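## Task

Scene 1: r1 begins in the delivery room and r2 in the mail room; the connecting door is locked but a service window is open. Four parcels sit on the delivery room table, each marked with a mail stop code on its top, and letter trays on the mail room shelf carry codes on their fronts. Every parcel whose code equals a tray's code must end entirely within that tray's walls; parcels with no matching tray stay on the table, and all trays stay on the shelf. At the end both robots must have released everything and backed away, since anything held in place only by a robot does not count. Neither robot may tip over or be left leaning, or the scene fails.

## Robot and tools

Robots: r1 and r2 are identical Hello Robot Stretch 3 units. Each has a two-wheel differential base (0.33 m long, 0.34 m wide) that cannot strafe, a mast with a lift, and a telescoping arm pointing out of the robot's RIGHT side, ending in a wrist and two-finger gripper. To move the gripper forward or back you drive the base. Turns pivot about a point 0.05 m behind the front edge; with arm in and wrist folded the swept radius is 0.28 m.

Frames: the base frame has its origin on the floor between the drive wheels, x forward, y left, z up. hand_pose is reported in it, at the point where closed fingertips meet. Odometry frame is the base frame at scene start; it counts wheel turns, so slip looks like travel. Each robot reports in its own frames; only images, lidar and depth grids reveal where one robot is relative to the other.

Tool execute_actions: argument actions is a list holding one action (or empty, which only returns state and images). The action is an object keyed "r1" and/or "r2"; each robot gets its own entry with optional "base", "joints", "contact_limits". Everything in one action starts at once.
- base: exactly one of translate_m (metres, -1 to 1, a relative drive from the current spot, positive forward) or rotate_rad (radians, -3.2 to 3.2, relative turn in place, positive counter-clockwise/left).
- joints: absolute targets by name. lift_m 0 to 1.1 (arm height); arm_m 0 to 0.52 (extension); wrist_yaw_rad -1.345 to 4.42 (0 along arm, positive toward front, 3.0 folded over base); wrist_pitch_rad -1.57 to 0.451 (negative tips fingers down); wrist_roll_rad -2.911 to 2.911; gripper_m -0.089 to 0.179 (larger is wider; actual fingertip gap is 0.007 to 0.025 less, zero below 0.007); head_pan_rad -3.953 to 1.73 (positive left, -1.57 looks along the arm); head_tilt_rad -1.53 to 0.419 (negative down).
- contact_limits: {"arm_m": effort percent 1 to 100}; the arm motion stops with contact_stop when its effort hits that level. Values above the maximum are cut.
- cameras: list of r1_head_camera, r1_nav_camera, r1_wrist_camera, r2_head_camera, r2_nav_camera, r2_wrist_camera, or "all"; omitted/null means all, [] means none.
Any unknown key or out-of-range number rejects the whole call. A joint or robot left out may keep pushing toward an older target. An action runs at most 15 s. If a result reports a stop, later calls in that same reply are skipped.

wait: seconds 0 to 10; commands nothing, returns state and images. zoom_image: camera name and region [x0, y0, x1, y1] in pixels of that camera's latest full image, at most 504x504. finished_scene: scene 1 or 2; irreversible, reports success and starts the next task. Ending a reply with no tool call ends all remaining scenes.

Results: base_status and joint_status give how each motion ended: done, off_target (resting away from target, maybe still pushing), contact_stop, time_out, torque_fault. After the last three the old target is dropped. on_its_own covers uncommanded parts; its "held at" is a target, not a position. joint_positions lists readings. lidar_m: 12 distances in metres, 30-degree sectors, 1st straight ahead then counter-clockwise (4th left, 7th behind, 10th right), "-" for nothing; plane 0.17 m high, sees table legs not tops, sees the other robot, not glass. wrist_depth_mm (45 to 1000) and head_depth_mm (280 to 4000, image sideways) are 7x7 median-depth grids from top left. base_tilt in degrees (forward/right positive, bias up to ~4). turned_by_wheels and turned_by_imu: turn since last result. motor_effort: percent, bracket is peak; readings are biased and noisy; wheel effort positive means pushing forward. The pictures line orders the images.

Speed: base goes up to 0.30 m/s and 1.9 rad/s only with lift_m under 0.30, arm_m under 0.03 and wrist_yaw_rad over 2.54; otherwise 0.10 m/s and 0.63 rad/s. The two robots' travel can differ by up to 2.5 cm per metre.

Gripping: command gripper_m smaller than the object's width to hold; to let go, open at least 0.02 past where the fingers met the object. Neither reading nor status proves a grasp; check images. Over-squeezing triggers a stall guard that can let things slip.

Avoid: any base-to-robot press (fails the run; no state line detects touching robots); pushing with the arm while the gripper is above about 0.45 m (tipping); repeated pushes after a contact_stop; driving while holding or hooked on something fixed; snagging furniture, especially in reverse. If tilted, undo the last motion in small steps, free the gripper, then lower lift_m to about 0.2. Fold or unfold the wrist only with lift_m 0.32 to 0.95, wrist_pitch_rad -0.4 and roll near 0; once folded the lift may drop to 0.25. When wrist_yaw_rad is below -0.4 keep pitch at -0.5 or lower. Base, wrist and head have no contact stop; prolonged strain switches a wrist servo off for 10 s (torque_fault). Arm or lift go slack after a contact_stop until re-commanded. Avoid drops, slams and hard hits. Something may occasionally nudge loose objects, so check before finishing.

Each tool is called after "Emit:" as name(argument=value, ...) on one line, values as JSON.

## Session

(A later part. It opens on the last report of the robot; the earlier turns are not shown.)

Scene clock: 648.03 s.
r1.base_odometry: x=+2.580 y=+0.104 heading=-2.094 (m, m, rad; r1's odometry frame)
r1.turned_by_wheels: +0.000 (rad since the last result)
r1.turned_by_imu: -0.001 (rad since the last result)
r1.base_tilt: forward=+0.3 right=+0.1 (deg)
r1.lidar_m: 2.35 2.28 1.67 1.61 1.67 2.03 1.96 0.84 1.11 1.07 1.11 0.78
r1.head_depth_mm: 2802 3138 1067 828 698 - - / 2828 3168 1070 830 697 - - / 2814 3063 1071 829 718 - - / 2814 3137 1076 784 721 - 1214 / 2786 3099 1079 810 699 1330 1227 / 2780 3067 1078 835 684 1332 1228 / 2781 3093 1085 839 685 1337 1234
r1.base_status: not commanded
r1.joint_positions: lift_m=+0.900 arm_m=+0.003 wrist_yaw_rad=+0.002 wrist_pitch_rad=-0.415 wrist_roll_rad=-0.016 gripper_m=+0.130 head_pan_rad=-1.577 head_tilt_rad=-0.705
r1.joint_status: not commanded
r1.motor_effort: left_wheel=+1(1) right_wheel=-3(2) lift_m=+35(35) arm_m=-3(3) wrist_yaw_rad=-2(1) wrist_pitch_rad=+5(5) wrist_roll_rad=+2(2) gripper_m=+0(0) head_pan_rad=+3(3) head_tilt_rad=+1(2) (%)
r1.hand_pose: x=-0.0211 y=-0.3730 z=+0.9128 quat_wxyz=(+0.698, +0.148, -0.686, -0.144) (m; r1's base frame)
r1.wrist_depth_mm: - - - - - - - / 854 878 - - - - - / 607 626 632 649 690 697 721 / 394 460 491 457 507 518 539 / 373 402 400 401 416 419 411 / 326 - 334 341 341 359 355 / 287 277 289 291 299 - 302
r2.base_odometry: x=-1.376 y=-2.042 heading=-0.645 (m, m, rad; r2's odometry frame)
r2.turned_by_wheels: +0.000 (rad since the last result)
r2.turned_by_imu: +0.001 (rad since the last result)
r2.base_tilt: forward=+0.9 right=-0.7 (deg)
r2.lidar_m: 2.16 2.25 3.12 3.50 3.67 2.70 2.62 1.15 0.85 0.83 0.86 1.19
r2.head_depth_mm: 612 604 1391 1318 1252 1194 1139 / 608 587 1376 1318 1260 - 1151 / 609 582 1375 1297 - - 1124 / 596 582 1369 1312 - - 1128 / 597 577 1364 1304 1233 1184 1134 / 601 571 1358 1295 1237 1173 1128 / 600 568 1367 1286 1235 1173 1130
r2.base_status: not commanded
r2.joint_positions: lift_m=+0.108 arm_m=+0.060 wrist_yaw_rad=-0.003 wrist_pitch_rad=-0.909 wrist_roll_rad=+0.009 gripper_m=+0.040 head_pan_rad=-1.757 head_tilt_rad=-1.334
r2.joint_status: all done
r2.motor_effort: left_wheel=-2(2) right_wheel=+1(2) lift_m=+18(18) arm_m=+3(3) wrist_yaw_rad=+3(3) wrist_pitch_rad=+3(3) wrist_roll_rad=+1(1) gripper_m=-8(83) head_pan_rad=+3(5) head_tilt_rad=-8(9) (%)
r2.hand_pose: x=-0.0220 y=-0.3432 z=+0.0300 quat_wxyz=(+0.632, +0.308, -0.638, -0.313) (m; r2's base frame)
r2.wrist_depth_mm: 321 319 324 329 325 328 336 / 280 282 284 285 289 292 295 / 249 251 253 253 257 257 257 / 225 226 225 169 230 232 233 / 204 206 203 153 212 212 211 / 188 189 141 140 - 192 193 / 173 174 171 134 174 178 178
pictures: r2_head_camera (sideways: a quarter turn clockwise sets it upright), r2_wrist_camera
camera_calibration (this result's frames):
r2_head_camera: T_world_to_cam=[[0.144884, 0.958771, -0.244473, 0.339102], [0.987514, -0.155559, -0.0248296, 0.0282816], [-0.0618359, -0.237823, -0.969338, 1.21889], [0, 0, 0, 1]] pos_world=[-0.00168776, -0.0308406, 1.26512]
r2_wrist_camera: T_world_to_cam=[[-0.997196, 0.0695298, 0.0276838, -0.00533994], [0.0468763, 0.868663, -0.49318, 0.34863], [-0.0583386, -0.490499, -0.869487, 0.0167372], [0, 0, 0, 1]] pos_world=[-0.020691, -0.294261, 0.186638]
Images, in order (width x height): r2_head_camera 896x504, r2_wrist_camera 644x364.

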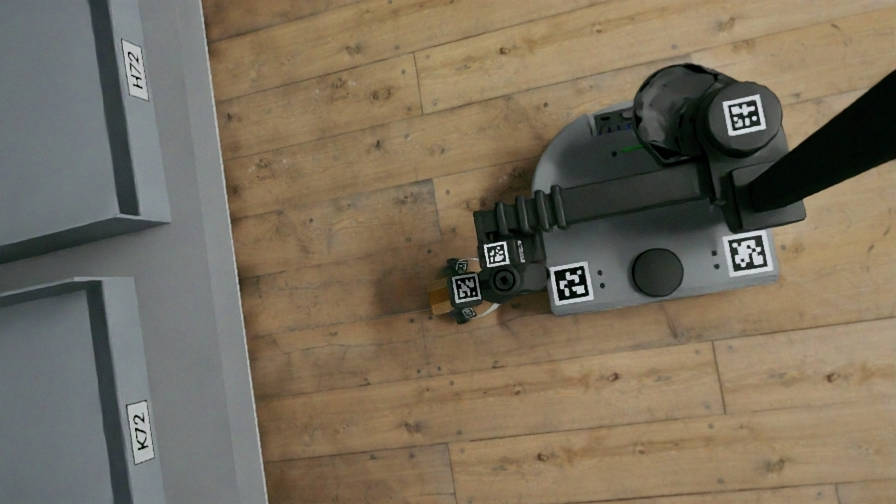

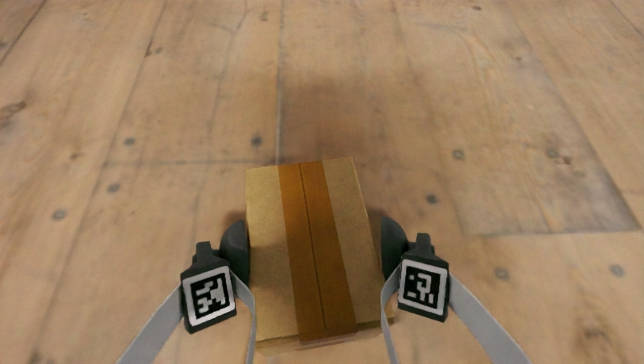

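Emit:
execute_actions(actions=[{"r2":{"joints":{"lift_m":0.2}}}], cameras=["r2_wrist_camera"])

Emit:
execute_actions(actions=[{"r2":{"joints":{"lift_m":0.93,"arm_m":0.0,"head_pan_rad":-1.57,"head_tilt_rad":-0.9}},"r1":{"joints":{"wrist_pitch_rad":-0.4,"gripper_m":0.04,"wrist_yaw_rad":3.0}}}], cameras=["r2_wrist_camera","r2_head_camera","r1_head_camera"])

Scene clock: 655.33 s.
r1.base_odometry: x=+2.580 y=+0.104 heading=-2.094 (m, m, rad; r1's odometry frame)
r1.turned_by_wheels: +0.000 (rad since the last result)
r1.turned_by_imu: -0.001 (rad since the last result)
r1.base_tilt: forward=+0.3 right=+0.1 (deg)
r1.lidar_m: 2.35 2.28 1.67 1.61 1.67 2.02 1.96 0.83 1.11 1.07 1.11 0.78
r1.head_depth_mm: 2782 3119 1070 830 699 - - / 2801 3186 1073 831 699 - - / 2828 3128 1075 836 720 - - / 2778 3138 1075 783 722 - 1214 / 2791 3109 1077 812 702 1327 1226 / 2752 3078 1079 836 685 1335 1235 / 2790 3061 1078 839 685 1336 1232
r1.base_status: not commanded
r1.joint_positions: lift_m=+0.900 arm_m=+0.003 wrist_yaw_rad=+0.002 wrist_pitch_rad=-0.415 wrist_roll_rad=-0.016 gripper_m=+0.130 head_pan_rad=-1.577 head_tilt_rad=-0.705
r1.joint_status: not commanded
r1.motor_effort: left_wheel=+1(1) right_wheel=-3(3) lift_m=+35(35) arm_m=-3(3) wrist_yaw_rad=-2(2) wrist_pitch_rad=+5(5) wrist_roll_rad=+2(1) gripper_m=+0(0) head_pan_rad=+3(3) head_tilt_rad=+2(2) (%)
r1.hand_pose: x=-0.0211 y=-0.3730 z=+0.9128 quat_wxyz=(+0.698, +0.148, -0.686, -0.144) (m; r1's base frame)
r1.wrist_depth_mm: - - - - - - - / 845 861 - - - - - / 596 619 641 661 685 690 700 / 395 464 488 461 513 523 539 / 374 401 398 403 411 422 410 / 326 - 334 343 346 352 357 / 290 278 290 292 295 - 305
r2.base_odometry: x=-1.376 y=-2.042 heading=-0.645 (m, m, rad; r2's odometry frame)
r2.turned_by_wheels: +0.000 (rad since the last result)
r2.turned_by_imu: +0.001 (rad since the last result)
r2.base_tilt: forward=+0.9 right=-0.6 (deg)
r2.lidar_m: 2.16 2.25 3.08 3.51 3.65 2.71 2.61 1.15 0.85 0.82 0.86 1.19
r2.head_depth_mm: 610 602 1384 1319 1252 1201 1144 / 608 587 1382 1316 1260 - 1142 / 606 583 1376 1305 - - 1127 / 595 583 1373 1323 - - 1130 / 598 578 1363 1304 1235 1178 1130 / 600 571 1362 1289 1239 1178 1127 / 599 566 1363 1284 1229 1176 1126
r2.base_status: not commanded
r2.joint_positions: lift_m=+0.200 arm_m=+0.060 wrist_yaw_rad=-0.003 wrist_pitch_rad=-0.910 wrist_roll_rad=+0.009 gripper_m=+0.040 head_pan_rad=-1.757 head_tilt_rad=-1.334
r2.joint_status: all done
r2.motor_effort: left_wheel=-2(2) right_wheel=+1(1) lift_m=+24(26) arm_m=+3(3) wrist_yaw_rad=+3(3) wrist_pitch_rad=+3(3) wrist_roll_rad=+1(0) gripper_m=-8(8) head_pan_rad=+4(4) head_tilt_rad=-7(8) (%)
r2.hand_pose: x=-0.0220 y=-0.3429 z=+0.1214 quat_wxyz=(+0.632, +0.309, -0.638, -0.314) (m; r2's base frame)
r2.wrist_depth_mm: 470 470 483 481 490 493 501 / 412 416 420 420 430 430 433 / 365 369 371 381 377 382 385 / 330 333 326 169 338 343 343 / 303 303 299 153 312 310 312 / 277 277 140 140 - 283 287 / 257 256 252 134 257 260 264
pictures: r2_wrist_camera
camera_calibration (this result's frames):
r2_wrist_camera: T_world_to_cam=[[-0.997196, 0.0694896, 0.0277829, -0.00791721], [0.0468793, 0.869395, -0.491888, 0.393515], [-0.0583355, -0.489207, -0.870215, 0.0968849], [0, 0, 0, 1]] pos_world=[-0.0206909, -0.294173, 0.278096]
Images, in order (width x height): r2_wrist_camera 644x364.

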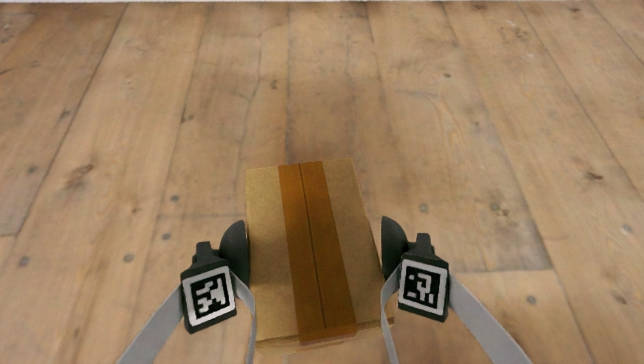

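Scene clock: 662.80 s.
r1.base_odometry: x=+2.580 y=+0.104 heading=-2.094 (m, m, rad; r1's odometry frame)
r1.turned_by_wheels: +0.000 (rad since the last result)
r1.turned_by_imu: -0.001 (rad since the last result)
r1.base_tilt: forward=+0.3 right=+0.1 (deg)
r1.lidar_m: 2.35 2.28 1.67 1.61 1.67 2.03 1.96 0.84 1.10 1.07 1.11 0.78
r1.head_depth_mm: 2850 3155 1066 831 696 - - / 2802 3130 1070 830 679 - - / 2807 3136 1073 833 682 610 - / 2824 3150 1075 785 683 615 - / 2783 3129 1077 809 683 - - / 2787 3098 1080 837 686 621 1241 / 2793 3108 1075 837 685 1329 1231
r1.base_status: not commanded
r1.joint_positions: lift_m=+0.900 arm_m=+0.003 wrist_yaw_rad=+2.997 wrist_pitch_rad=-0.415 wrist_roll_rad=-0.016 gripper_m=+0.040 head_pan_rad=-1.577 head_tilt_rad=-0.705
r1.joint_status: all done
r1.motor_effort: left_wheel=+1(1) right_wheel=-3(3) lift_m=+35(35) arm_m=-2(3) wrist_yaw_rad=+4(5) wrist_pitch_rad=+5(5) wrist_roll_rad=+2(2) gripper_m=+0(81) head_pan_rad=+3(4) head_tilt_rad=+2(2) (%)
r1.hand_pose: x=+0.0112 y=+0.0741 z=+0.9128 quat_wxyz=(+0.195, +0.695, +0.097, +0.685) (m; r1's base frame)
r1.wrist_depth_mm: - - - - - - - / - - - - - - - / - - - - - - - / - - - - - - - / - - - - - - - / - - - - - - - / - - - - - - -
r2.base_odometry: x=-1.376 y=-2.042 heading=-0.645 (m, m, rad; r2's odometry frame)
r2.turned_by_wheels: +0.000 (rad since the last result)
r2.turned_by_imu: +0.002 (rad since the last result)
r2.base_tilt: forward=+0.9 right=-0.8 (deg)
r2.lidar_m: 2.16 2.25 3.10 3.51 3.67 2.70 2.62 1.15 0.85 0.82 0.86 1.19
r2.head_depth_mm: 730 823 810 - - - 1127 / 730 825 800 704 - - 1127 / 729 822 777 691 - - 1129 / 729 831 790 703 - - 1127 / 727 823 789 667 618 1267 1136 / 729 828 785 663 1343 1260 1128 / 728 841 925 642 1349 1250 1131
r2.base_status: not commanded
r2.joint_positions: lift_m=+0.930 arm_m=+0.000 wrist_yaw_rad=-0.002 wrist_pitch_rad=-0.911 wrist_roll_rad=+0.009 gripper_m=+0.040 head_pan_rad=-1.577 head_tilt_rad=-0.903
r2.joint_status: all done
r2.motor_effort: left_wheel=-2(2) right_wheel=+1(1) lift_m=+24(24) arm_m=-3(5) wrist_yaw_rad=+2(2) wrist_pitch_rad=+4(4) wrist_roll_rad=+1(1) gripper_m=-7(8) head_pan_rad=+5(24) head_tilt_rad=+0(25) (%)
r2.hand_pose: x=-0.0219 y=-0.2833 z=+0.8513 quat_wxyz=(+0.632, +0.309, -0.638, -0.314) (m; r2's base frame)
r2.wrist_depth_mm: 621 396 418 424 414 436 366 / 675 359 369 371 367 374 361 / 802 312 316 319 326 329 337 / 307 298 291 169 294 296 305 / - - 287 153 - - - / - - 140 140 - - - / 924 936 911 134 920 953 951
pictures: r1_head_camera (sideways: a quarter turn clockwise sets it upright), r2_head_camera (sideways: a quarter turn clockwise sets it upright), r2_wrist_camera
camera_calibration (this result's frames):
r1_head_camera: T_world_to_cam=[[0.0353282, 0.634467, -0.772142, 1.03048], [0.999152, -0.0387729, 0.0138551, -0.019109], [-0.0211476, -0.771977, -0.635299, 0.781694], [0, 0, 0, 1]] pos_world=[-0.000781336, -0.0510989, 1.29255]
r2_head_camera: T_world_to_cam=[[-0.0297208, 0.77831, -0.627176, 0.838652], [0.999341, 0.0100525, -0.0348821, 0.0413138], [-0.0208445, -0.627799, -0.778096, 0.970165], [0, 0, 0, 1]] pos_world=[0.00386137, -0.0440782, 1.2823]
r2_wrist_camera: T_world_to_cam=[[-0.997218, 0.0691591, 0.0278049, -0.0324096], [0.0465995, 0.869572, -0.491602, 0.700524], [-0.0581771, -0.488939, -0.870376, 0.761494], [0, 0, 0, 1]] pos_world=[-0.020662, -0.234591, 1.00807]
Images, in order (width x height): r1_head_camera 896x504, r2_head_camera 896x504, r2_wrist_camera 644x364.

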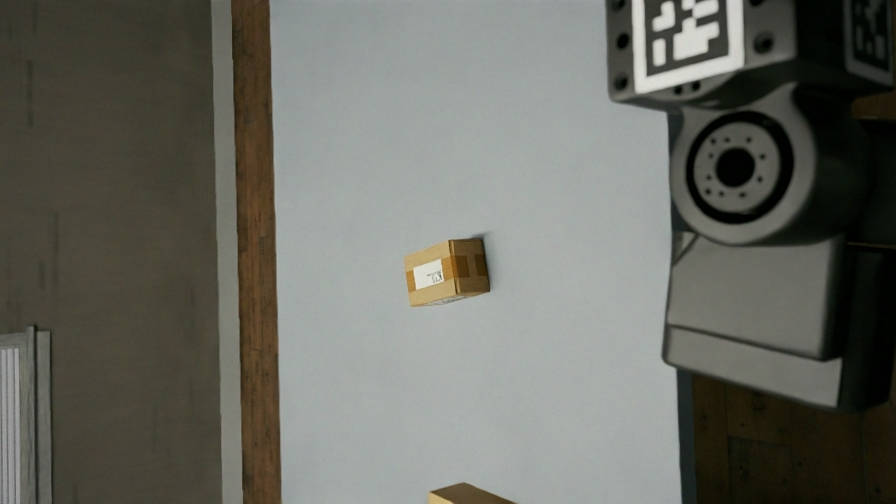

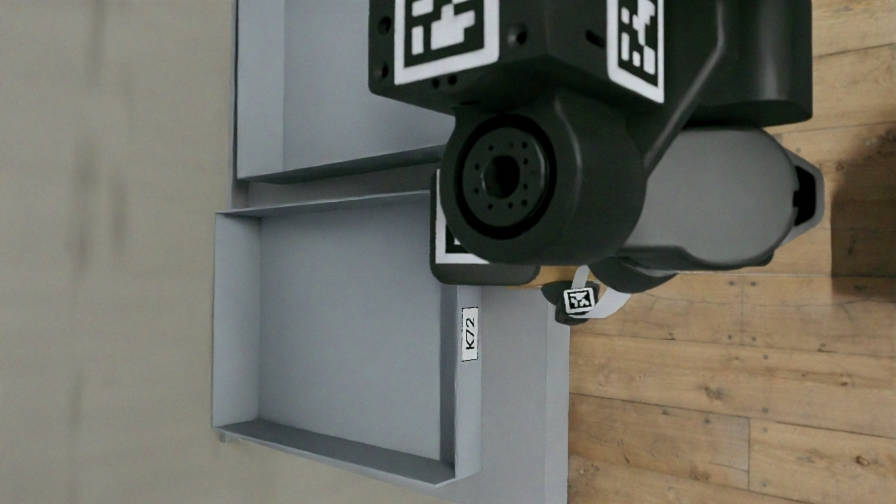

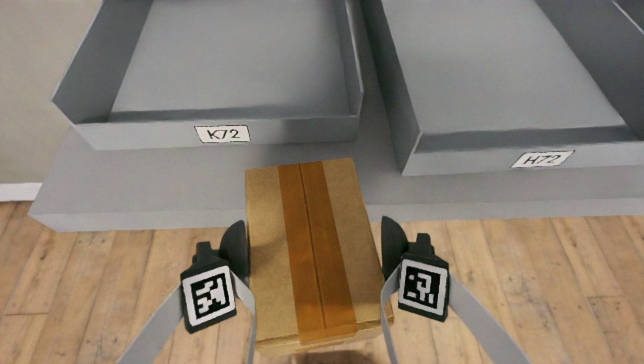

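Emit:
execute_actions(actions=[{"r2":{"base":{"translate_m":0.1},"joints":{"arm_m":0.335,"head_tilt_rad":-0.75}}}], cameras=["r2_wrist_camera","r2_head_camera"])

Scene clock: 672.87 s.
r1.base_odometry: x=+2.580 y=+0.104 heading=-2.094 (m, m, rad; r1's odometry frame)
r1.turned_by_wheels: +0.000 (rad since the last result)
r1.turned_by_imu: -0.001 (rad since the last result)
r1.base_tilt: forward=+0.3 right=+0.0 (deg)
r1.lidar_m: 2.35 2.28 1.67 1.61 1.67 2.03 1.96 0.83 1.11 1.07 1.11 0.79
r1.head_depth_mm: 2816 3133 1069 830 699 - - / 2786 3154 1067 831 681 - - / 2800 3150 1071 835 681 609 - / 2774 3097 1078 786 682 616 - / 2756 3133 1076 813 683 - - / 2758 3116 1081 837 683 620 1239 / 2759 3109 1079 841 686 1333 1231
r1.base_status: not commanded
r1.joint_positions: lift_m=+0.900 arm_m=+0.003 wrist_yaw_rad=+2.997 wrist_pitch_rad=-0.415 wrist_roll_rad=-0.016 gripper_m=+0.040 head_pan_rad=-1.577 head_tilt_rad=-0.705
r1.joint_status: not commanded
r1.motor_effort: left_wheel=+1(1) right_wheel=-3(3) lift_m=+35(35) arm_m=-3(3) wrist_yaw_rad=+4(4) wrist_pitch_rad=+5(5) wrist_roll_rad=+2(2) gripper_m=+0(0) head_pan_rad=+3(3) head_tilt_rad=+2(1) (%)
r1.hand_pose: x=+0.0112 y=+0.0741 z=+0.9128 quat_wxyz=(+0.195, +0.695, +0.097, +0.685) (m; r1's base frame)
r1.wrist_depth_mm: - - - - - - - / - - - - - - - / - - - - - - - / - - - - - - - / - - - - - - - / - - - - - - - / - - - - - - -
r2.base_odometry: x=-1.296 y=-2.102 heading=-0.645 (m, m, rad; r2's odometry frame)
r2.turned_by_wheels: +0.000 (rad since the last result)
r2.turned_by_imu: +0.001 (rad since the last result)
r2.base_tilt: forward=+0.8 right=-0.6 (deg)
r2.lidar_m: 2.06 2.15 2.94 3.51 3.68 2.81 2.72 1.16 0.85 0.83 0.86 1.19
r2.head_depth_mm: 695 754 - 752 627 1293 1194 / 696 - 888 759 642 1296 1199 / 695 - 874 786 641 1284 1195 / 695 753 - 738 636 1274 1196 / 693 780 870 762 634 1278 1179 / 694 780 890 1011 664 1314 1184 / 694 780 888 1036 1231 1352 1175
r2.base_status: done
r2.joint_positions: lift_m=+0.930 arm_m=+0.335 wrist_yaw_rad=-0.002 wrist_pitch_rad=-0.911 wrist_roll_rad=+0.009 gripper_m=+0.040 head_pan_rad=-1.577 head_tilt_rad=-0.754
r2.joint_status: all done
r2.motor_effort: left_wheel=-2(3) right_wheel=+1(4) lift_m=+24(24) arm_m=+3(1) wrist_yaw_rad=+2(3) wrist_pitch_rad=+3(4) wrist_roll_rad=+1(1) gripper_m=-9(9) head_pan_rad=+4(5) head_tilt_rad=+2(14) (%)
r2.hand_pose: x=-0.0219 y=-0.6178 z=+0.8513 quat_wxyz=(+0.632, +0.309, -0.638, -0.313) (m; r2's base frame)
r2.wrist_depth_mm: 264 266 269 272 277 281 282 / 307 311 295 300 301 329 335 / 371 363 311 314 317 271 289 / 459 431 288 169 297 256 296 / 622 255 263 153 274 250 238 / 927 228 140 140 - 241 207 / 949 220 222 135 225 221 191
pictures: r2_head_camera (sideways: a quarter turn clockwise sets it upright), r2_wrist_camera
camera_calibration (this result's frames):
r2_head_camera: T_world_to_cam=[[-0.0304941, 0.676968, -0.73538, 0.979658], [0.999306, 0.00490235, -0.0369254, 0.043981], [-0.0213922, -0.735996, -0.676648, 0.838235], [0, 0, 0, 1]] pos_world=[0.00385498, -0.0464763, 1.28924]
r2_wrist_camera: T_world_to_cam=[[-0.997238, 0.0688694, 0.0278109, -0.00941785], [0.0463491, 0.86963, -0.491524, 0.991384], [-0.0580362, -0.488877, -0.87042, 0.597996], [0, 0, 0, 1]] pos_world=[-0.0206362, -0.569142, 1.00806]
Images, in order (width x height): r2_head_camera 896x504, r2_wrist_camera 644x364.

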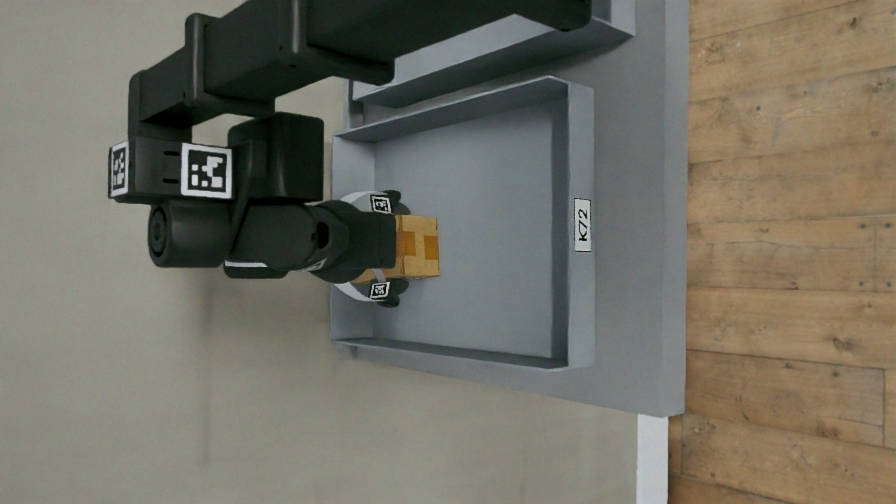

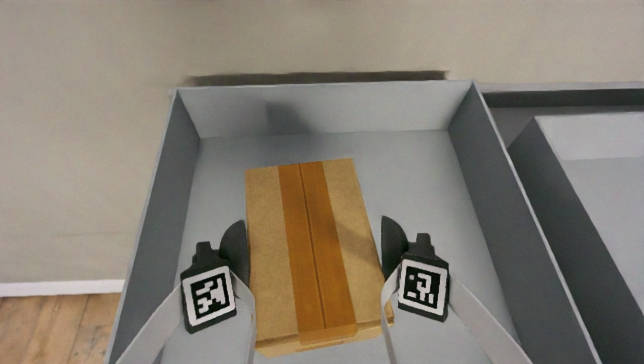

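Emit:
execute_actions(actions=[{"r2":{"joints":{"lift_m":0.875}}}], cameras=["r2_wrist_camera","r2_head_camera"])

Scene clock: 710.87 s.
r1.base_odometry: x=+2.580 y=+0.104 heading=-2.094 (m, m, rad; r1's odometry frame)
r1.turned_by_wheels: +0.000 (rad since the last result)
r1.turned_by_imu: -0.001 (rad since the last result)
r1.base_tilt: forward=+0.3 right=+0.0 (deg)
r1.lidar_m: 2.35 2.27 1.67 1.61 1.67 2.03 1.96 0.84 1.11 1.07 1.11 0.78
r1.head_depth_mm: 2845 3164 1069 832 697 - - / 2797 3161 1071 830 683 - - / 2798 3120 1073 834 681 610 - / 2812 3120 1071 787 684 615 - / 2781 3146 1076 810 684 - - / 2778 3102 1082 838 685 621 1238 / 2802 3084 1077 840 685 1335 1229
r1.base_status: not commanded
r1.joint_positions: lift_m=+0.900 arm_m=+0.003 wrist_yaw_rad=+2.997 wrist_pitch_rad=-0.415 wrist_roll_rad=-0.016 gripper_m=+0.040 head_pan_rad=-1.577 head_tilt_rad=-0.705
r1.joint_status: not commanded
r1.motor_effort: left_wheel=+1(1) right_wheel=-3(3) lift_m=+35(35) arm_m=-3(2) wrist_yaw_rad=+4(4) wrist_pitch_rad=+5(5) wrist_roll_rad=+1(2) gripper_m=+0(0) head_pan_rad=+3(3) head_tilt_rad=+1(2) (%)
r1.hand_pose: x=+0.0112 y=+0.0741 z=+0.9128 quat_wxyz=(+0.195, +0.695, +0.097, +0.685) (m; r1's base frame)
r1.wrist_depth_mm: - - - - - - - / - - - - - - - / - - - - - - - / - - - - - - - / - - - - - - - / - - - - - - - / - - - - - - -
r2.base_odometry: x=-1.296 y=-2.102 heading=-0.645 (m, m, rad; r2's odometry frame)
r2.turned_by_wheels: +0.000 (rad since the last result)
r2.turned_by_imu: +0.001 (rad since the last result)
r2.base_tilt: forward=+0.7 right=-0.6 (deg)
r2.lidar_m: 2.06 2.14 2.95 3.51 3.66 2.81 2.72 1.16 0.85 0.83 0.86 1.19
r2.head_depth_mm: 696 780 857 - - 1326 1195 / 692 768 - 767 641 1300 1196 / 698 767 - 787 638 1284 1190 / 696 783 - 729 638 1281 1190 / 693 779 876 760 635 1281 1188 / 692 777 891 1008 664 1311 1183 / 692 778 893 1034 1240 1344 1187
r2.base_status: not commanded
r2.joint_positions: lift_m=+0.875 arm_m=+0.335 wrist_yaw_rad=-0.002 wrist_pitch_rad=-0.911 wrist_roll_rad=+0.009 gripper_m=+0.040 head_pan_rad=-1.577 head_tilt_rad=-0.754
r2.joint_status: all done
r2.motor_effort: left_wheel=-2(2) right_wheel=+1(1) lift_m=+18(24) arm_m=+3(3) wrist_yaw_rad=+2(2) wrist_pitch_rad=+3(4) wrist_roll_rad=+0(1) gripper_m=-8(9) head_pan_rad=+4(4) head_tilt_rad=+1(1) (%)
r2.hand_pose: x=-0.0219 y=-0.6178 z=+0.7967 quat_wxyz=(+0.632, +0.309, -0.638, -0.313) (m; r2's base frame)
r2.wrist_depth_mm: 264 258 235 239 242 263 281 / 308 243 259 264 270 247 222 / 369 218 252 253 256 236 192 / 452 197 223 169 233 223 178 / 571 195 203 153 214 209 163 / 148 183 141 140 - 194 164 / 139 171 173 134 175 179 165
pictures: r2_head_camera (sideways: a quarter turn clockwise sets it upright), r2_wrist_camera
camera_calibration (this result's frames):
r2_head_camera: T_world_to_cam=[[-0.030494, 0.676969, -0.73538, 0.979658], [0.999306, 0.00490223, -0.0369254, 0.043981], [-0.0213923, -0.735996, -0.676648, 0.838235], [0, 0, 0, 1]] pos_world=[0.00385497, -0.0464763, 1.28924]
r2_wrist_camera: T_world_to_cam=[[-0.997238, 0.0688668, 0.0278169, -0.00790624], [0.0463491, 0.869674, -0.491446, 0.964484], [-0.0580359, -0.4888, -0.870464, 0.550542], [0, 0, 0, 1]] pos_world=[-0.0206362, -0.569137, 0.953439]
Images, in order (width x height): r2_head_camera 896x504, r2_wrist_camera 644x364.

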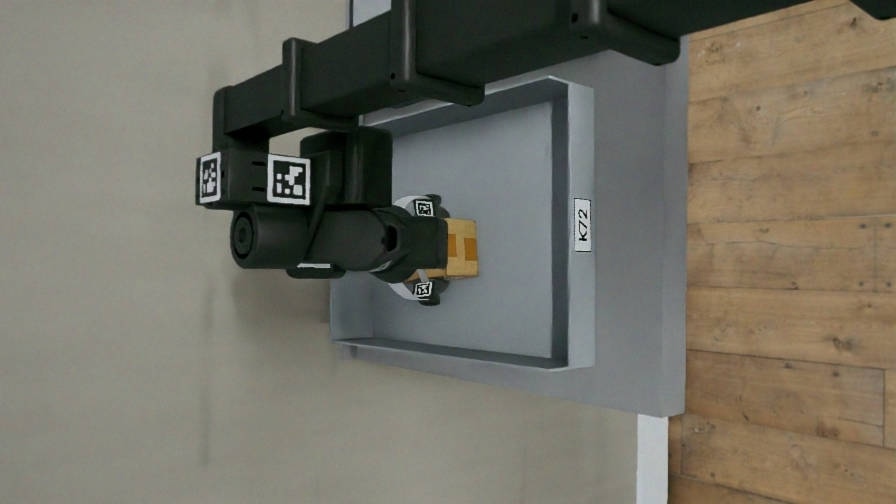

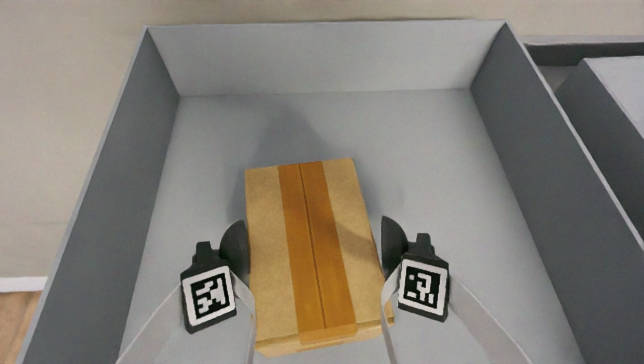

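Emit:
execute_actions(actions=[{"r2":{"joints":{"gripper_m":0.11}}}], cameras=["r2_wrist_camera","r2_head_camera"])

Emit:
execute_actions(actions=[{"r2":{"joints":{"lift_m":0.97}}}], cameras=["r2_wrist_camera"])

Emit:
execute_actions(actions=[{"r2":{"joints":{"arm_m":0.0,"head_tilt_rad":-0.85}}}], cameras=["r2_wrist_camera","r2_head_camera","r1_nav_camera","r2_nav_camera"])

Scene clock: 717.00 s.
r1.base_odometry: x=+2.580 y=+0.104 heading=-2.094 (m, m, rad; r1's odometry frame)
r1.turned_by_wheels: +0.000 (rad since the last result)
r1.turned_by_imu: -0.001 (rad since the last result)
r1.base_tilt: forward=+0.3 right=+0.1 (deg)
r1.lidar_m: 2.35 2.28 1.67 1.61 1.67 2.03 1.96 0.83 1.11 1.07 1.11 0.79
r1.head_depth_mm: 2836 3157 1066 831 698 - - / 2801 3129 1067 832 681 - - / 2799 3081 1073 835 680 609 - / 2779 3108 1075 787 682 617 - / 2801 3080 1077 810 682 - - / 2751 3101 1079 837 686 621 1239 / 2763 3101 1081 838 685 1330 1240
r1.base_status: not commanded
r1.joint_positions: lift_m=+0.900 arm_m=+0.003 wrist_yaw_rad=+2.997 wrist_pitch_rad=-0.415 wrist_roll_rad=-0.016 gripper_m=+0.040 head_pan_rad=-1.577 head_tilt_rad=-0.705
r1.joint_status: not commanded
r1.motor_effort: left_wheel=+1(1) right_wheel=-3(3) lift_m=+35(35) arm_m=-3(2) wrist_yaw_rad=+4(4) wrist_pitch_rad=+5(5) wrist_roll_rad=+2(2) gripper_m=+0(0) head_pan_rad=+2(3) head_tilt_rad=+3(2) (%)
r1.hand_pose: x=+0.0112 y=+0.0741 z=+0.9128 quat_wxyz=(+0.195, +0.695, +0.097, +0.685) (m; r1's base frame)
r1.wrist_depth_mm: - - - - - - - / - - - - - - - / - - - - - - - / - - - - - - - / - - - - - - - / - - - - - - - / - - - - - - -
r2.base_odometry: x=-1.296 y=-2.102 heading=-0.645 (m, m, rad; r2's odometry frame)
r2.turned_by_wheels: +0.000 (rad since the last result)
r2.turned_by_imu: +0.001 (rad since the last result)
r2.base_tilt: forward=+0.8 right=-0.6 (deg)
r2.lidar_m: 2.06 2.15 2.94 3.51 3.68 2.80 2.72 1.15 0.85 0.82 0.86 1.19
r2.head_depth_mm: 696 779 854 - - 1322 1207 / 693 768 - 768 643 1292 1191 / 694 767 - 788 640 1289 1198 / 696 781 - 735 638 1285 1185 / 695 784 874 760 633 1287 1199 / 695 781 889 1010 666 1294 1188 / 694 780 892 1029 1237 1358 1185
r2.base_status: not commanded
r2.joint_positions: lift_m=+0.875 arm_m=+0.335 wrist_yaw_rad=-0.002 wrist_pitch_rad=-0.911 wrist_roll_rad=+0.009 gripper_m=+0.110 head_pan_rad=-1.577 head_tilt_rad=-0.754
r2.joint_status: all done
r2.motor_effort: left_wheel=-2(2) right_wheel=+1(1) lift_m=+18(18) arm_m=+3(3) wrist_yaw_rad=+2(3) wrist_pitch_rad=+4(4) wrist_roll_rad=+0(0) gripper_m=+0(82) head_pan_rad=+4(4) head_tilt_rad=+1(2) (%)
r2.hand_pose: x=-0.0219 y=-0.6178 z=+0.7967 quat_wxyz=(+0.632, +0.309, -0.638, -0.313) (m; r2's base frame)
r2.wrist_depth_mm: 262 256 233 238 245 263 283 / 307 241 260 264 271 249 223 / 367 217 255 255 258 234 193 / 453 199 225 171 233 224 179 / 571 195 204 155 212 209 163 / 148 168 186 143 190 196 164 / 138 173 173 142 176 177 164
pictures: r2_head_camera (sideways: a quarter turn clockwise sets it upright), r2_wrist_camera
camera_calibration (this result's frames):
r2_head_camera: T_world_to_cam=[[-0.0304942, 0.676969, -0.73538, 0.979658], [0.999306, 0.00490259, -0.0369254, 0.043981], [-0.0213921, -0.735996, -0.676648, 0.838235], [0, 0, 0, 1]] pos_world=[0.00385499, -0.0464763, 1.28924]
r2_wrist_camera: T_world_to_cam=[[-0.997238, 0.0688702, 0.0278168, -0.00790448], [0.0463522, 0.869674, -0.491446, 0.964484], [-0.0580375, -0.488799, -0.870464, 0.550542], [0, 0, 0, 1]] pos_world=[-0.0206365, -0.569138, 0.953439]
Images, in order (width x height): r2_head_camera 896x504, r2_wrist_camera 644x364.

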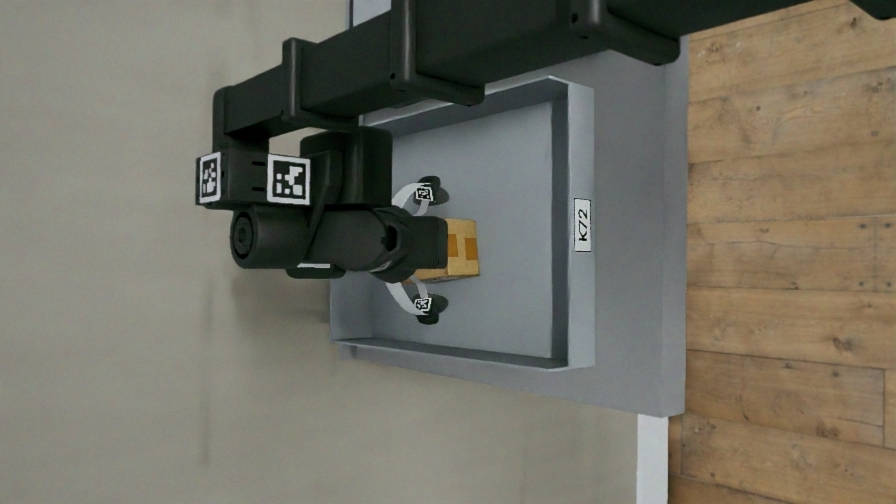

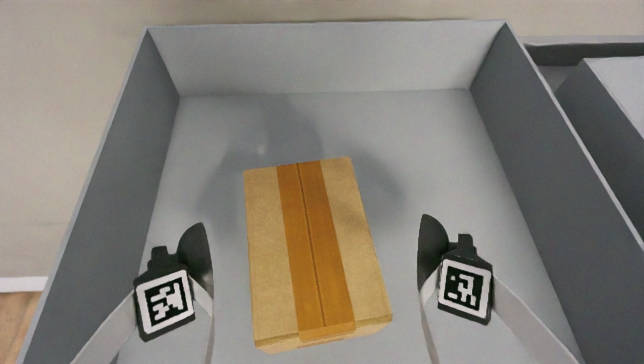

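Scene clock: 718.70 s.
r1.base_odometry: x=+2.580 y=+0.104 heading=-2.094 (m, m, rad; r1's odometry frame)
r1.turned_by_wheels: +0.000 (rad since the last result)
r1.turned_by_imu: +0.000 (rad since the last result)
r1.base_tilt: forward=+0.3 right=+0.0 (deg)
r1.lidar_m: 2.35 2.28 1.67 1.61 1.68 2.03 1.96 0.83 1.11 1.07 1.11 0.79
r1.head_depth_mm: 2812 3097 1067 829 699 - - / 2806 3159 1070 833 678 - - / 2746 3135 1073 832 679 610 - / 2789 3098 1078 785 682 616 - / 2791 3100 1079 810 683 - - / 2772 3087 1080 839 684 618 1241 / 2801 3092 1079 837 686 1335 1233
r1.base_status: not commanded
r1.joint_positions: lift_m=+0.900 arm_m=+0.003 wrist_yaw_rad=+2.997 wrist_pitch_rad=-0.415 wrist_roll_rad=-0.016 gripper_m=+0.040 head_pan_rad=-1.577 head_tilt_rad=-0.705
r1.joint_status: not commanded
r1.motor_effort: left_wheel=+1(1) right_wheel=-3(3) lift_m=+35(35) arm_m=-2(3) wrist_yaw_rad=+4(4) wrist_pitch_rad=+5(5) wrist_roll_rad=+2(2) gripper_m=+0(0) head_pan_rad=+3(3) head_tilt_rad=+2(1) (%)
r1.hand_pose: x=+0.0112 y=+0.0741 z=+0.9128 quat_wxyz=(+0.195, +0.695, +0.097, +0.685) (m; r1's base frame)
r1.wrist_depth_mm: - - - - - - - / - - - - - - - / - - - - - - - / - - - - - - - / - - - - - - - / - - - - - - - / - - - - - - -
r2.base_odometry: x=-1.296 y=-2.102 heading=-0.645 (m, m, rad; r2's odometry frame)
r2.turned_by_wheels: +0.000 (rad since the last result)
r2.turned_by_imu: +0.000 (rad since the last result)
r2.base_tilt: forward=+0.9 right=-0.7 (deg)
r2.lidar_m: 2.06 2.14 2.94 3.51 3.67 2.80 2.72 1.16 0.85 0.83 0.86 1.19
r2.head_depth_mm: 684 - 845 794 643 1296 1201 / 674 793 872 764 642 1289 1197 / 673 - 874 790 639 1284 1196 / 683 - 882 739 637 1287 1196 / 693 782 869 757 635 1282 1183 / 695 777 886 1008 665 1311 1189 / 694 776 894 1031 1231 1357 1182
r2.base_status: not commanded
r2.joint_positions: lift_m=+0.970 arm_m=+0.335 wrist_yaw_rad=-0.002 wrist_pitch_rad=-0.911 wrist_roll_rad=+0.009 gripper_m=+0.110 head_pan_rad=-1.577 head_tilt_rad=-0.754
r2.joint_status: all done
r2.motor_effort: left_wheel=-2(2) right_wheel=+1(1) lift_m=+24(25) arm_m=+3(3) wrist_yaw_rad=+2(3) wrist_pitch_rad=+4(3) wrist_roll_rad=+1(1) gripper_m=+1(1) head_pan_rad=+4(5) head_tilt_rad=+1(1) (%)
r2.hand_pose: x=-0.0219 y=-0.6178 z=+0.8913 quat_wxyz=(+0.632, +0.309, -0.638, -0.313) (m; r2's base frame)
r2.wrist_depth_mm: 262 267 270 273 276 278 281 / 308 311 315 323 328 331 333 / 377 375 328 335 341 373 377 / 467 476 332 344 345 298 339 / 629 631 310 307 315 272 318 / 977 935 283 237 287 255 284 / 974 584 262 222 264 258 260
pictures: r2_wrist_camera
camera_calibration (this result's frames):
r2_wrist_camera: T_world_to_cam=[[-0.997238, 0.0688701, 0.0278168, -0.0105369], [0.0463521, 0.869674, -0.491446, 1.01099], [-0.0580374, -0.488799, -0.870464, 0.632919], [0, 0, 0, 1]] pos_world=[-0.0206365, -0.569139, 1.04807]
Images, in order (width x height): r2_wrist_camera 644x364.

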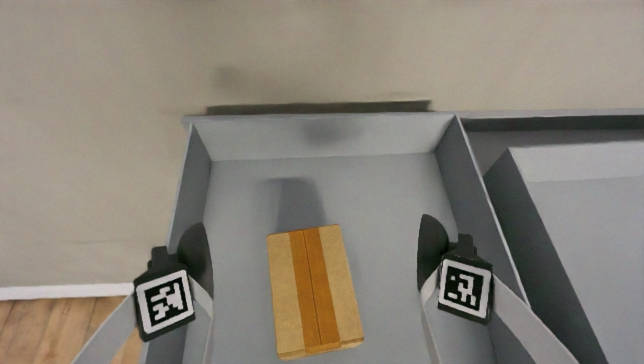

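Scene clock: 722.37 s.
r1.base_odometry: x=+2.580 y=+0.104 heading=-2.094 (m, m, rad; r1's odometry frame)
r1.turned_by_wheels: +0.000 (rad since the last result)
r1.turned_by_imu: -0.001 (rad since the last result)
r1.base_tilt: forward=+0.3 right=+0.0 (deg)
r1.lidar_m: 2.35 2.28 1.67 1.61 1.67 2.03 1.96 0.84 1.10 1.07 1.11 0.78
r1.head_depth_mm: 2836 3135 1069 833 697 - - / 2836 3143 1070 833 679 - - / 2828 3176 1072 834 681 609 - / 2807 3162 1073 784 683 615 - / 2806 3111 1076 813 683 - - / 2769 3097 1082 838 683 618 1241 / 2747 3113 1087 838 686 1327 1231
r1.base_status: not commanded
r1.joint_positions: lift_m=+0.900 arm_m=+0.003 wrist_yaw_rad=+2.997 wrist_pitch_rad=-0.415 wrist_roll_rad=-0.016 gripper_m=+0.040 head_pan_rad=-1.577 head_tilt_rad=-0.705
r1.joint_status: not commanded
r1.motor_effort: left_wheel=+1(1) right_wheel=-3(3) lift_m=+35(35) arm_m=-3(3) wrist_yaw_rad=+4(4) wrist_pitch_rad=+5(5) wrist_roll_rad=+1(2) gripper_m=+0(0) head_pan_rad=+3(2) head_tilt_rad=+1(1) (%)
r1.hand_pose: x=+0.0112 y=+0.0741 z=+0.9128 quat_wxyz=(+0.195, +0.695, +0.097, +0.685) (m; r1's base frame)
r1.wrist_depth_mm: - - - - - - - / - - - - - - - / - - - - - - - / - - - - - - - / - - - - - - - / - - - - - - - / - - - - - - -
r2.base_odometry: x=-1.296 y=-2.102 heading=-0.645 (m, m, rad; r2's odometry frame)
r2.turned_by_wheels: +0.000 (rad since the last result)
r2.turned_by_imu: +0.001 (rad since the last result)
r2.base_tilt: forward=+0.8 right=-0.6 (deg)
r2.lidar_m: 2.06 2.14 2.94 3.51 3.64 2.81 2.71 1.16 0.85 0.82 0.86 1.19
r2.head_depth_mm: 710 816 881 - - - 1131 / 714 811 828 - - - 1144 / 711 814 851 - - - 1125 / 710 811 837 - - - 1140 / 711 810 833 707 635 1310 1161 / 713 809 928 1064 648 1300 1151 / 710 812 941 1121 1376 1291 1149
r2.base_status: not commanded
r2.joint_positions: lift_m=+0.970 arm_m=+0.000 wrist_yaw_rad=-0.002 wrist_pitch_rad=-0.911 wrist_roll_rad=+0.009 gripper_m=+0.110 head_pan_rad=-1.577 head_tilt_rad=-0.839
r2.joint_status: all done
r2.motor_effort: left_wheel=-2(2) right_wheel=+1(1) lift_m=+24(24) arm_m=-4(4) wrist_yaw_rad=+1(2) wrist_pitch_rad=+4(4) wrist_roll_rad=+1(0) gripper_m=+0(1) head_pan_rad=+4(4) head_tilt_rad=-5(15) (%)
r2.hand_pose: x=-0.0218 y=-0.2833 z=+0.8913 quat_wxyz=(+0.632, +0.309, -0.638, -0.313) (m; r2's base frame)
r2.wrist_depth_mm: 614 625 485 431 465 500 476 / 721 748 426 420 416 426 440 / 881 878 374 383 376 374 390 / - - 344 347 347 344 338 / - - 336 346 349 - - / - - - - - - - / 971 954 964 980 969 987 -
pictures: r1_nav_camera (sideways: a quarter turn counterclockwise sets it upright), r2_head_camera (sideways: a quarter turn clockwise sets it upright), r2_nav_camera (sideways: a quarter turn counterclockwise sets it upright), r2_wrist_camera
camera_calibration (this result's frames):
r1_nav_camera: T_world_to_cam=[[0.0253767, -0.636632, 0.77075, -0.961527], [-0.999418, -0.0337504, 0.00502803, 0.0523621], [0.0228121, -0.770429, -0.637118, 0.786626], [0, 0, 0, 1]] pos_world=[0.0587874, -0.0043331, 1.24201]
r2_head_camera: T_world_to_cam=[[-0.0302497, 0.737168, -0.675032, 0.901012], [0.999324, 0.00818091, -0.035848, 0.0425743], [-0.0209037, -0.67566, -0.736917, 0.916617], [0, 0, 0, 1]] pos_world=[0.00387049, -0.0452245, 1.28521]
r2_nav_camera: T_world_to_cam=[[-0.0254614, -0.758615, 0.651042, -0.800762], [-0.999674, 0.0204501, -0.0152669, 0.0714437], [-0.00173221, -0.651219, -0.758888, 0.939112], [0, 0, 0, 1]] pos_world=[0.0526586, 0.00263619, 1.2351]
r2_wrist_camera: T_world_to_cam=[[-0.997274, 0.0683378, 0.0278169, -0.0336562], [0.0458878, 0.869698, -0.491446, 0.720031], [-0.0577766, -0.48883, -0.870464, 0.796452], [0, 0, 0, 1]] pos_world=[-0.0205888, -0.23458, 1.04807]
Images, in order (width x height): r1_nav_camera 672x504, r2_head_camera 896x504, r2_nav_camera 672x504, r2_wrist_camera 644x364.

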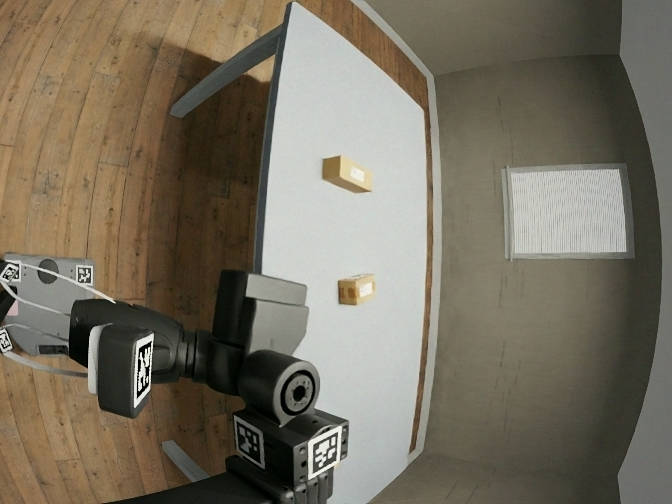

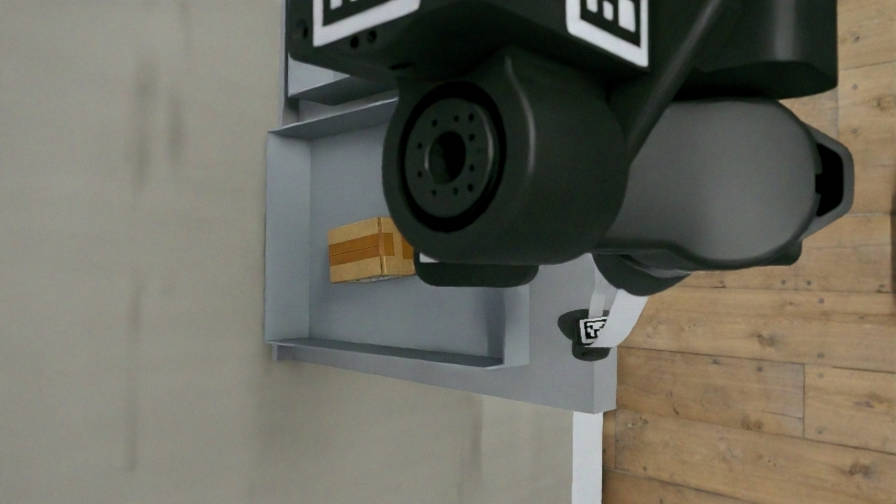

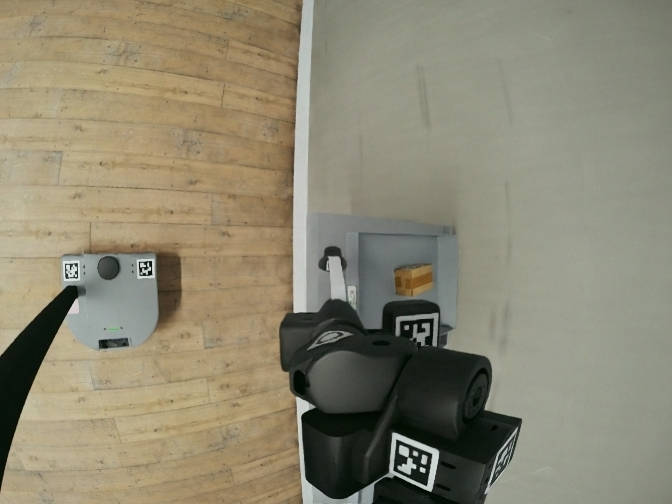

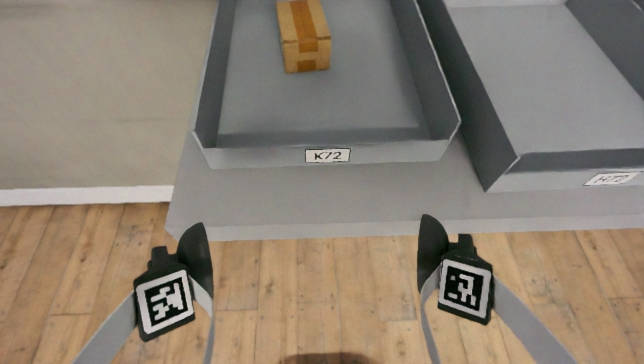

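Emit:
execute_actions(actions=[{"r1":{"joints":{"head_pan_rad":-2.2,"head_tilt_rad":-0.6}},"r2":{"joints":{"wrist_yaw_rad":1.2,"head_pan_rad":-1.2}}}], cameras=["r1_head_camera","r1_nav_camera","r2_head_camera"])

Scene clock: 729.10 s.
r1.base_odometry: x=+2.580 y=+0.104 heading=-2.094 (m, m, rad; r1's odometry frame)
r1.turned_by_wheels: +0.000 (rad since the last result)
r1.turned_by_imu: -0.001 (rad since the last result)
r1.base_tilt: forward=+0.3 right=+0.0 (deg)
r1.lidar_m: 2.35 2.27 1.67 1.61 1.67 2.03 1.96 0.83 1.11 1.07 1.10 0.78
r1.head_depth_mm: 2092 2250 2429 954 1031 1222 - / 2325 2516 2712 958 829 1594 - / 2549 2787 2961 961 767 - - / 2880 3128 1326 961 757 - - / 3153 3476 1329 966 757 - - / 3052 3327 3239 972 759 657 - / 2923 3083 3213 973 760 642 -
r1.base_status: not commanded
r1.joint_positions: lift_m=+0.900 arm_m=+0.003 wrist_yaw_rad=+2.997 wrist_pitch_rad=-0.415 wrist_roll_rad=-0.016 gripper_m=+0.040 head_pan_rad=-2.193 head_tilt_rad=-0.606
r1.joint_status: all done
r1.motor_effort: left_wheel=+1(1) right_wheel=-3(2) lift_m=+35(35) arm_m=-3(3) wrist_yaw_rad=+4(4) wrist_pitch_rad=+5(5) wrist_roll_rad=+2(2) gripper_m=+0(1) head_pan_rad=-2(28) head_tilt_rad=+2(13) (%)
r1.hand_pose: x=+0.0112 y=+0.0741 z=+0.9128 quat_wxyz=(+0.195, +0.695, +0.097, +0.685) (m; r1's base frame)
r1.wrist_depth_mm: - - - - - - - / - - - - - - - / - - - - - - - / - - - - - - - / - - - - - - - / - - - - - - - / - - - - - - -
r2.base_odometry: x=-1.296 y=-2.102 heading=-0.645 (m, m, rad; r2's odometry frame)
r2.turned_by_wheels: +0.000 (rad since the last result)
r2.turned_by_imu: +0.001 (rad since the last result)
r2.base_tilt: forward=+0.8 right=-0.6 (deg)
r2.lidar_m: 2.06 2.16 2.94 3.51 3.67 2.81 2.72 1.15 0.85 0.83 0.86 1.19
r2.head_depth_mm: 689 771 823 695 627 - - / 706 802 850 719 612 - 1123 / 738 832 961 727 - - 1147 / 762 869 1001 1194 - 1298 1133 / 792 905 1059 1269 1465 1311 1145 / 821 948 1116 1352 1491 1326 1132 / 856 997 1179 1451 1487 1295 1146
r2.base_status: not commanded
r2.joint_positions: lift_m=+0.970 arm_m=+0.000 wrist_yaw_rad=+1.197 wrist_pitch_rad=-0.911 wrist_roll_rad=+0.009 gripper_m=+0.110 head_pan_rad=-1.207 head_tilt_rad=-0.839
r2.joint_status: all done
r2.motor_effort: left_wheel=-2(2) right_wheel=+1(1) lift_m=+24(24) arm_m=-3(4) wrist_yaw_rad=+4(2) wrist_pitch_rad=+3(4) wrist_roll_rad=+1(0) gripper_m=+2(1) head_pan_rad=+3(35) head_tilt_rad=-4(4) (%)
r2.hand_pose: x=+0.1071 y=-0.1958 z=+0.8913 quat_wxyz=(+0.699, +0.615, -0.352, +0.098) (m; r2's base frame)
r2.wrist_depth_mm: - - - - - 735 558 / - - - - - 761 582 / - - - - - 820 613 / - - - - - 895 354 / - - - - - 321 312 / - - - - - 294 285 / 974 961 992 980 993 962 269
pictures: r1_head_camera (sideways: a quarter turn clockwise sets it upright), r1_nav_camera (sideways: a quarter turn counterclockwise sets it upright), r2_head_camera (sideways: a quarter turn clockwise sets it upright)
camera_calibration (this result's frames):
r1_head_camera: T_world_to_cam=[[0.349509, 0.433418, -0.830658, 1.10485], [0.793992, -0.60769, 0.0170039, -0.0219589], [-0.497412, -0.665479, -0.556524, 0.682119], [0, 0, 0, 1]] pos_world=[-0.0294259, -0.0382699, 1.29774]
r1_nav_camera: T_world_to_cam=[[-0.301287, -0.470362, 0.829449, -1.03606], [-0.834828, 0.550439, 0.00890008, 0.0463162], [-0.460747, -0.689766, -0.558512, 0.687315], [0, 0, 0, 1]] pos_world=[0.0431936, -0.0387294, 1.24282]
r2_head_camera: T_world_to_cam=[[-0.294489, 0.676468, -0.675032, 0.902624], [0.928894, 0.368607, -0.035848, 0.0430039], [0.224571, -0.63759, -0.736917, 0.91512], [0, 0, 0, 1]] pos_world=[0.0203571, -0.0429763, 1.28521]
Images, in order (width x height): r1_head_camera 896x504, r1_nav_camera 672x504, r2_head_camera 896x504.

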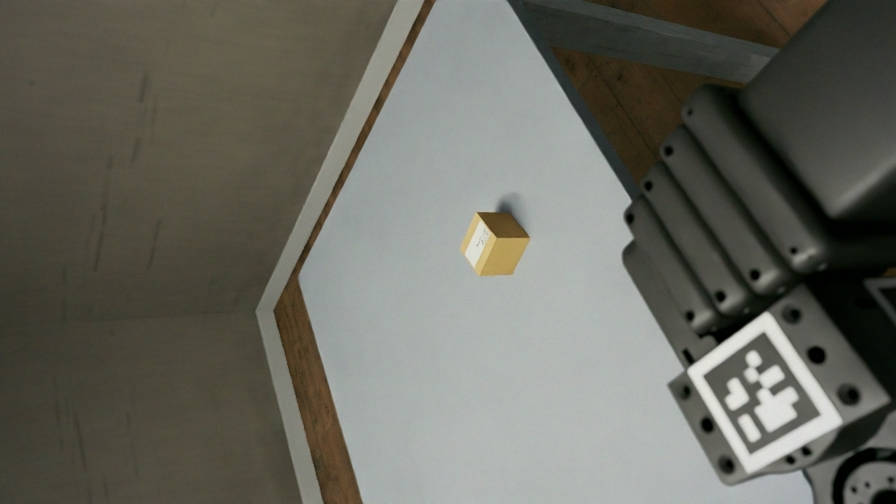

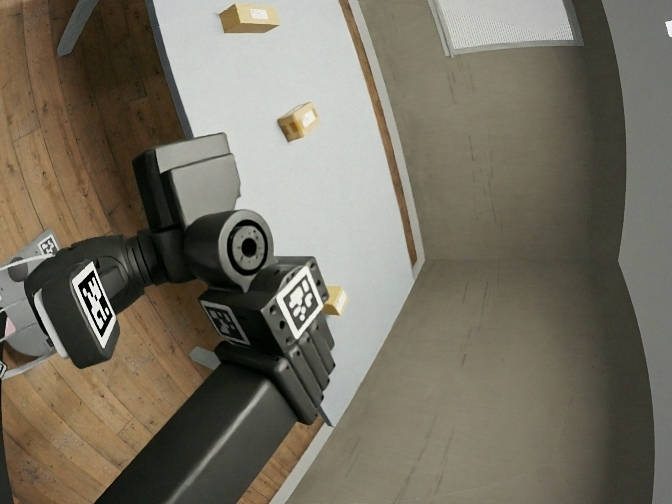

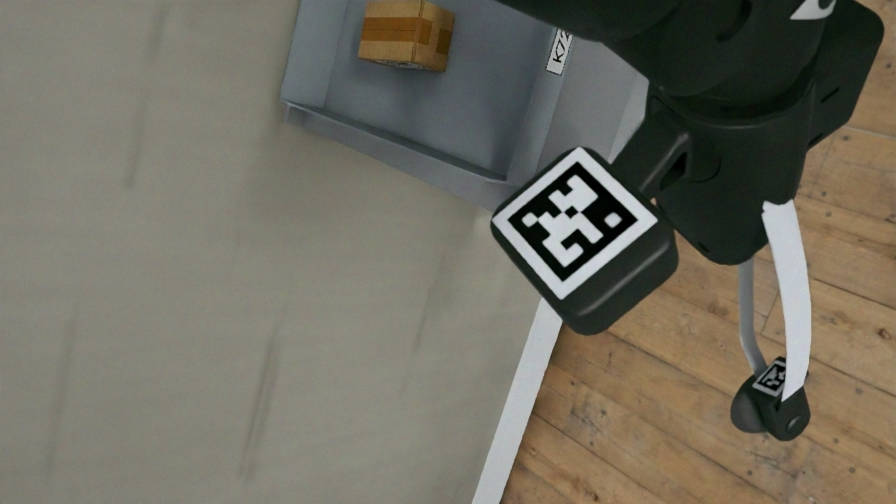

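Emit:
finished_scene(scene=1)

The scene is finished: the task was done.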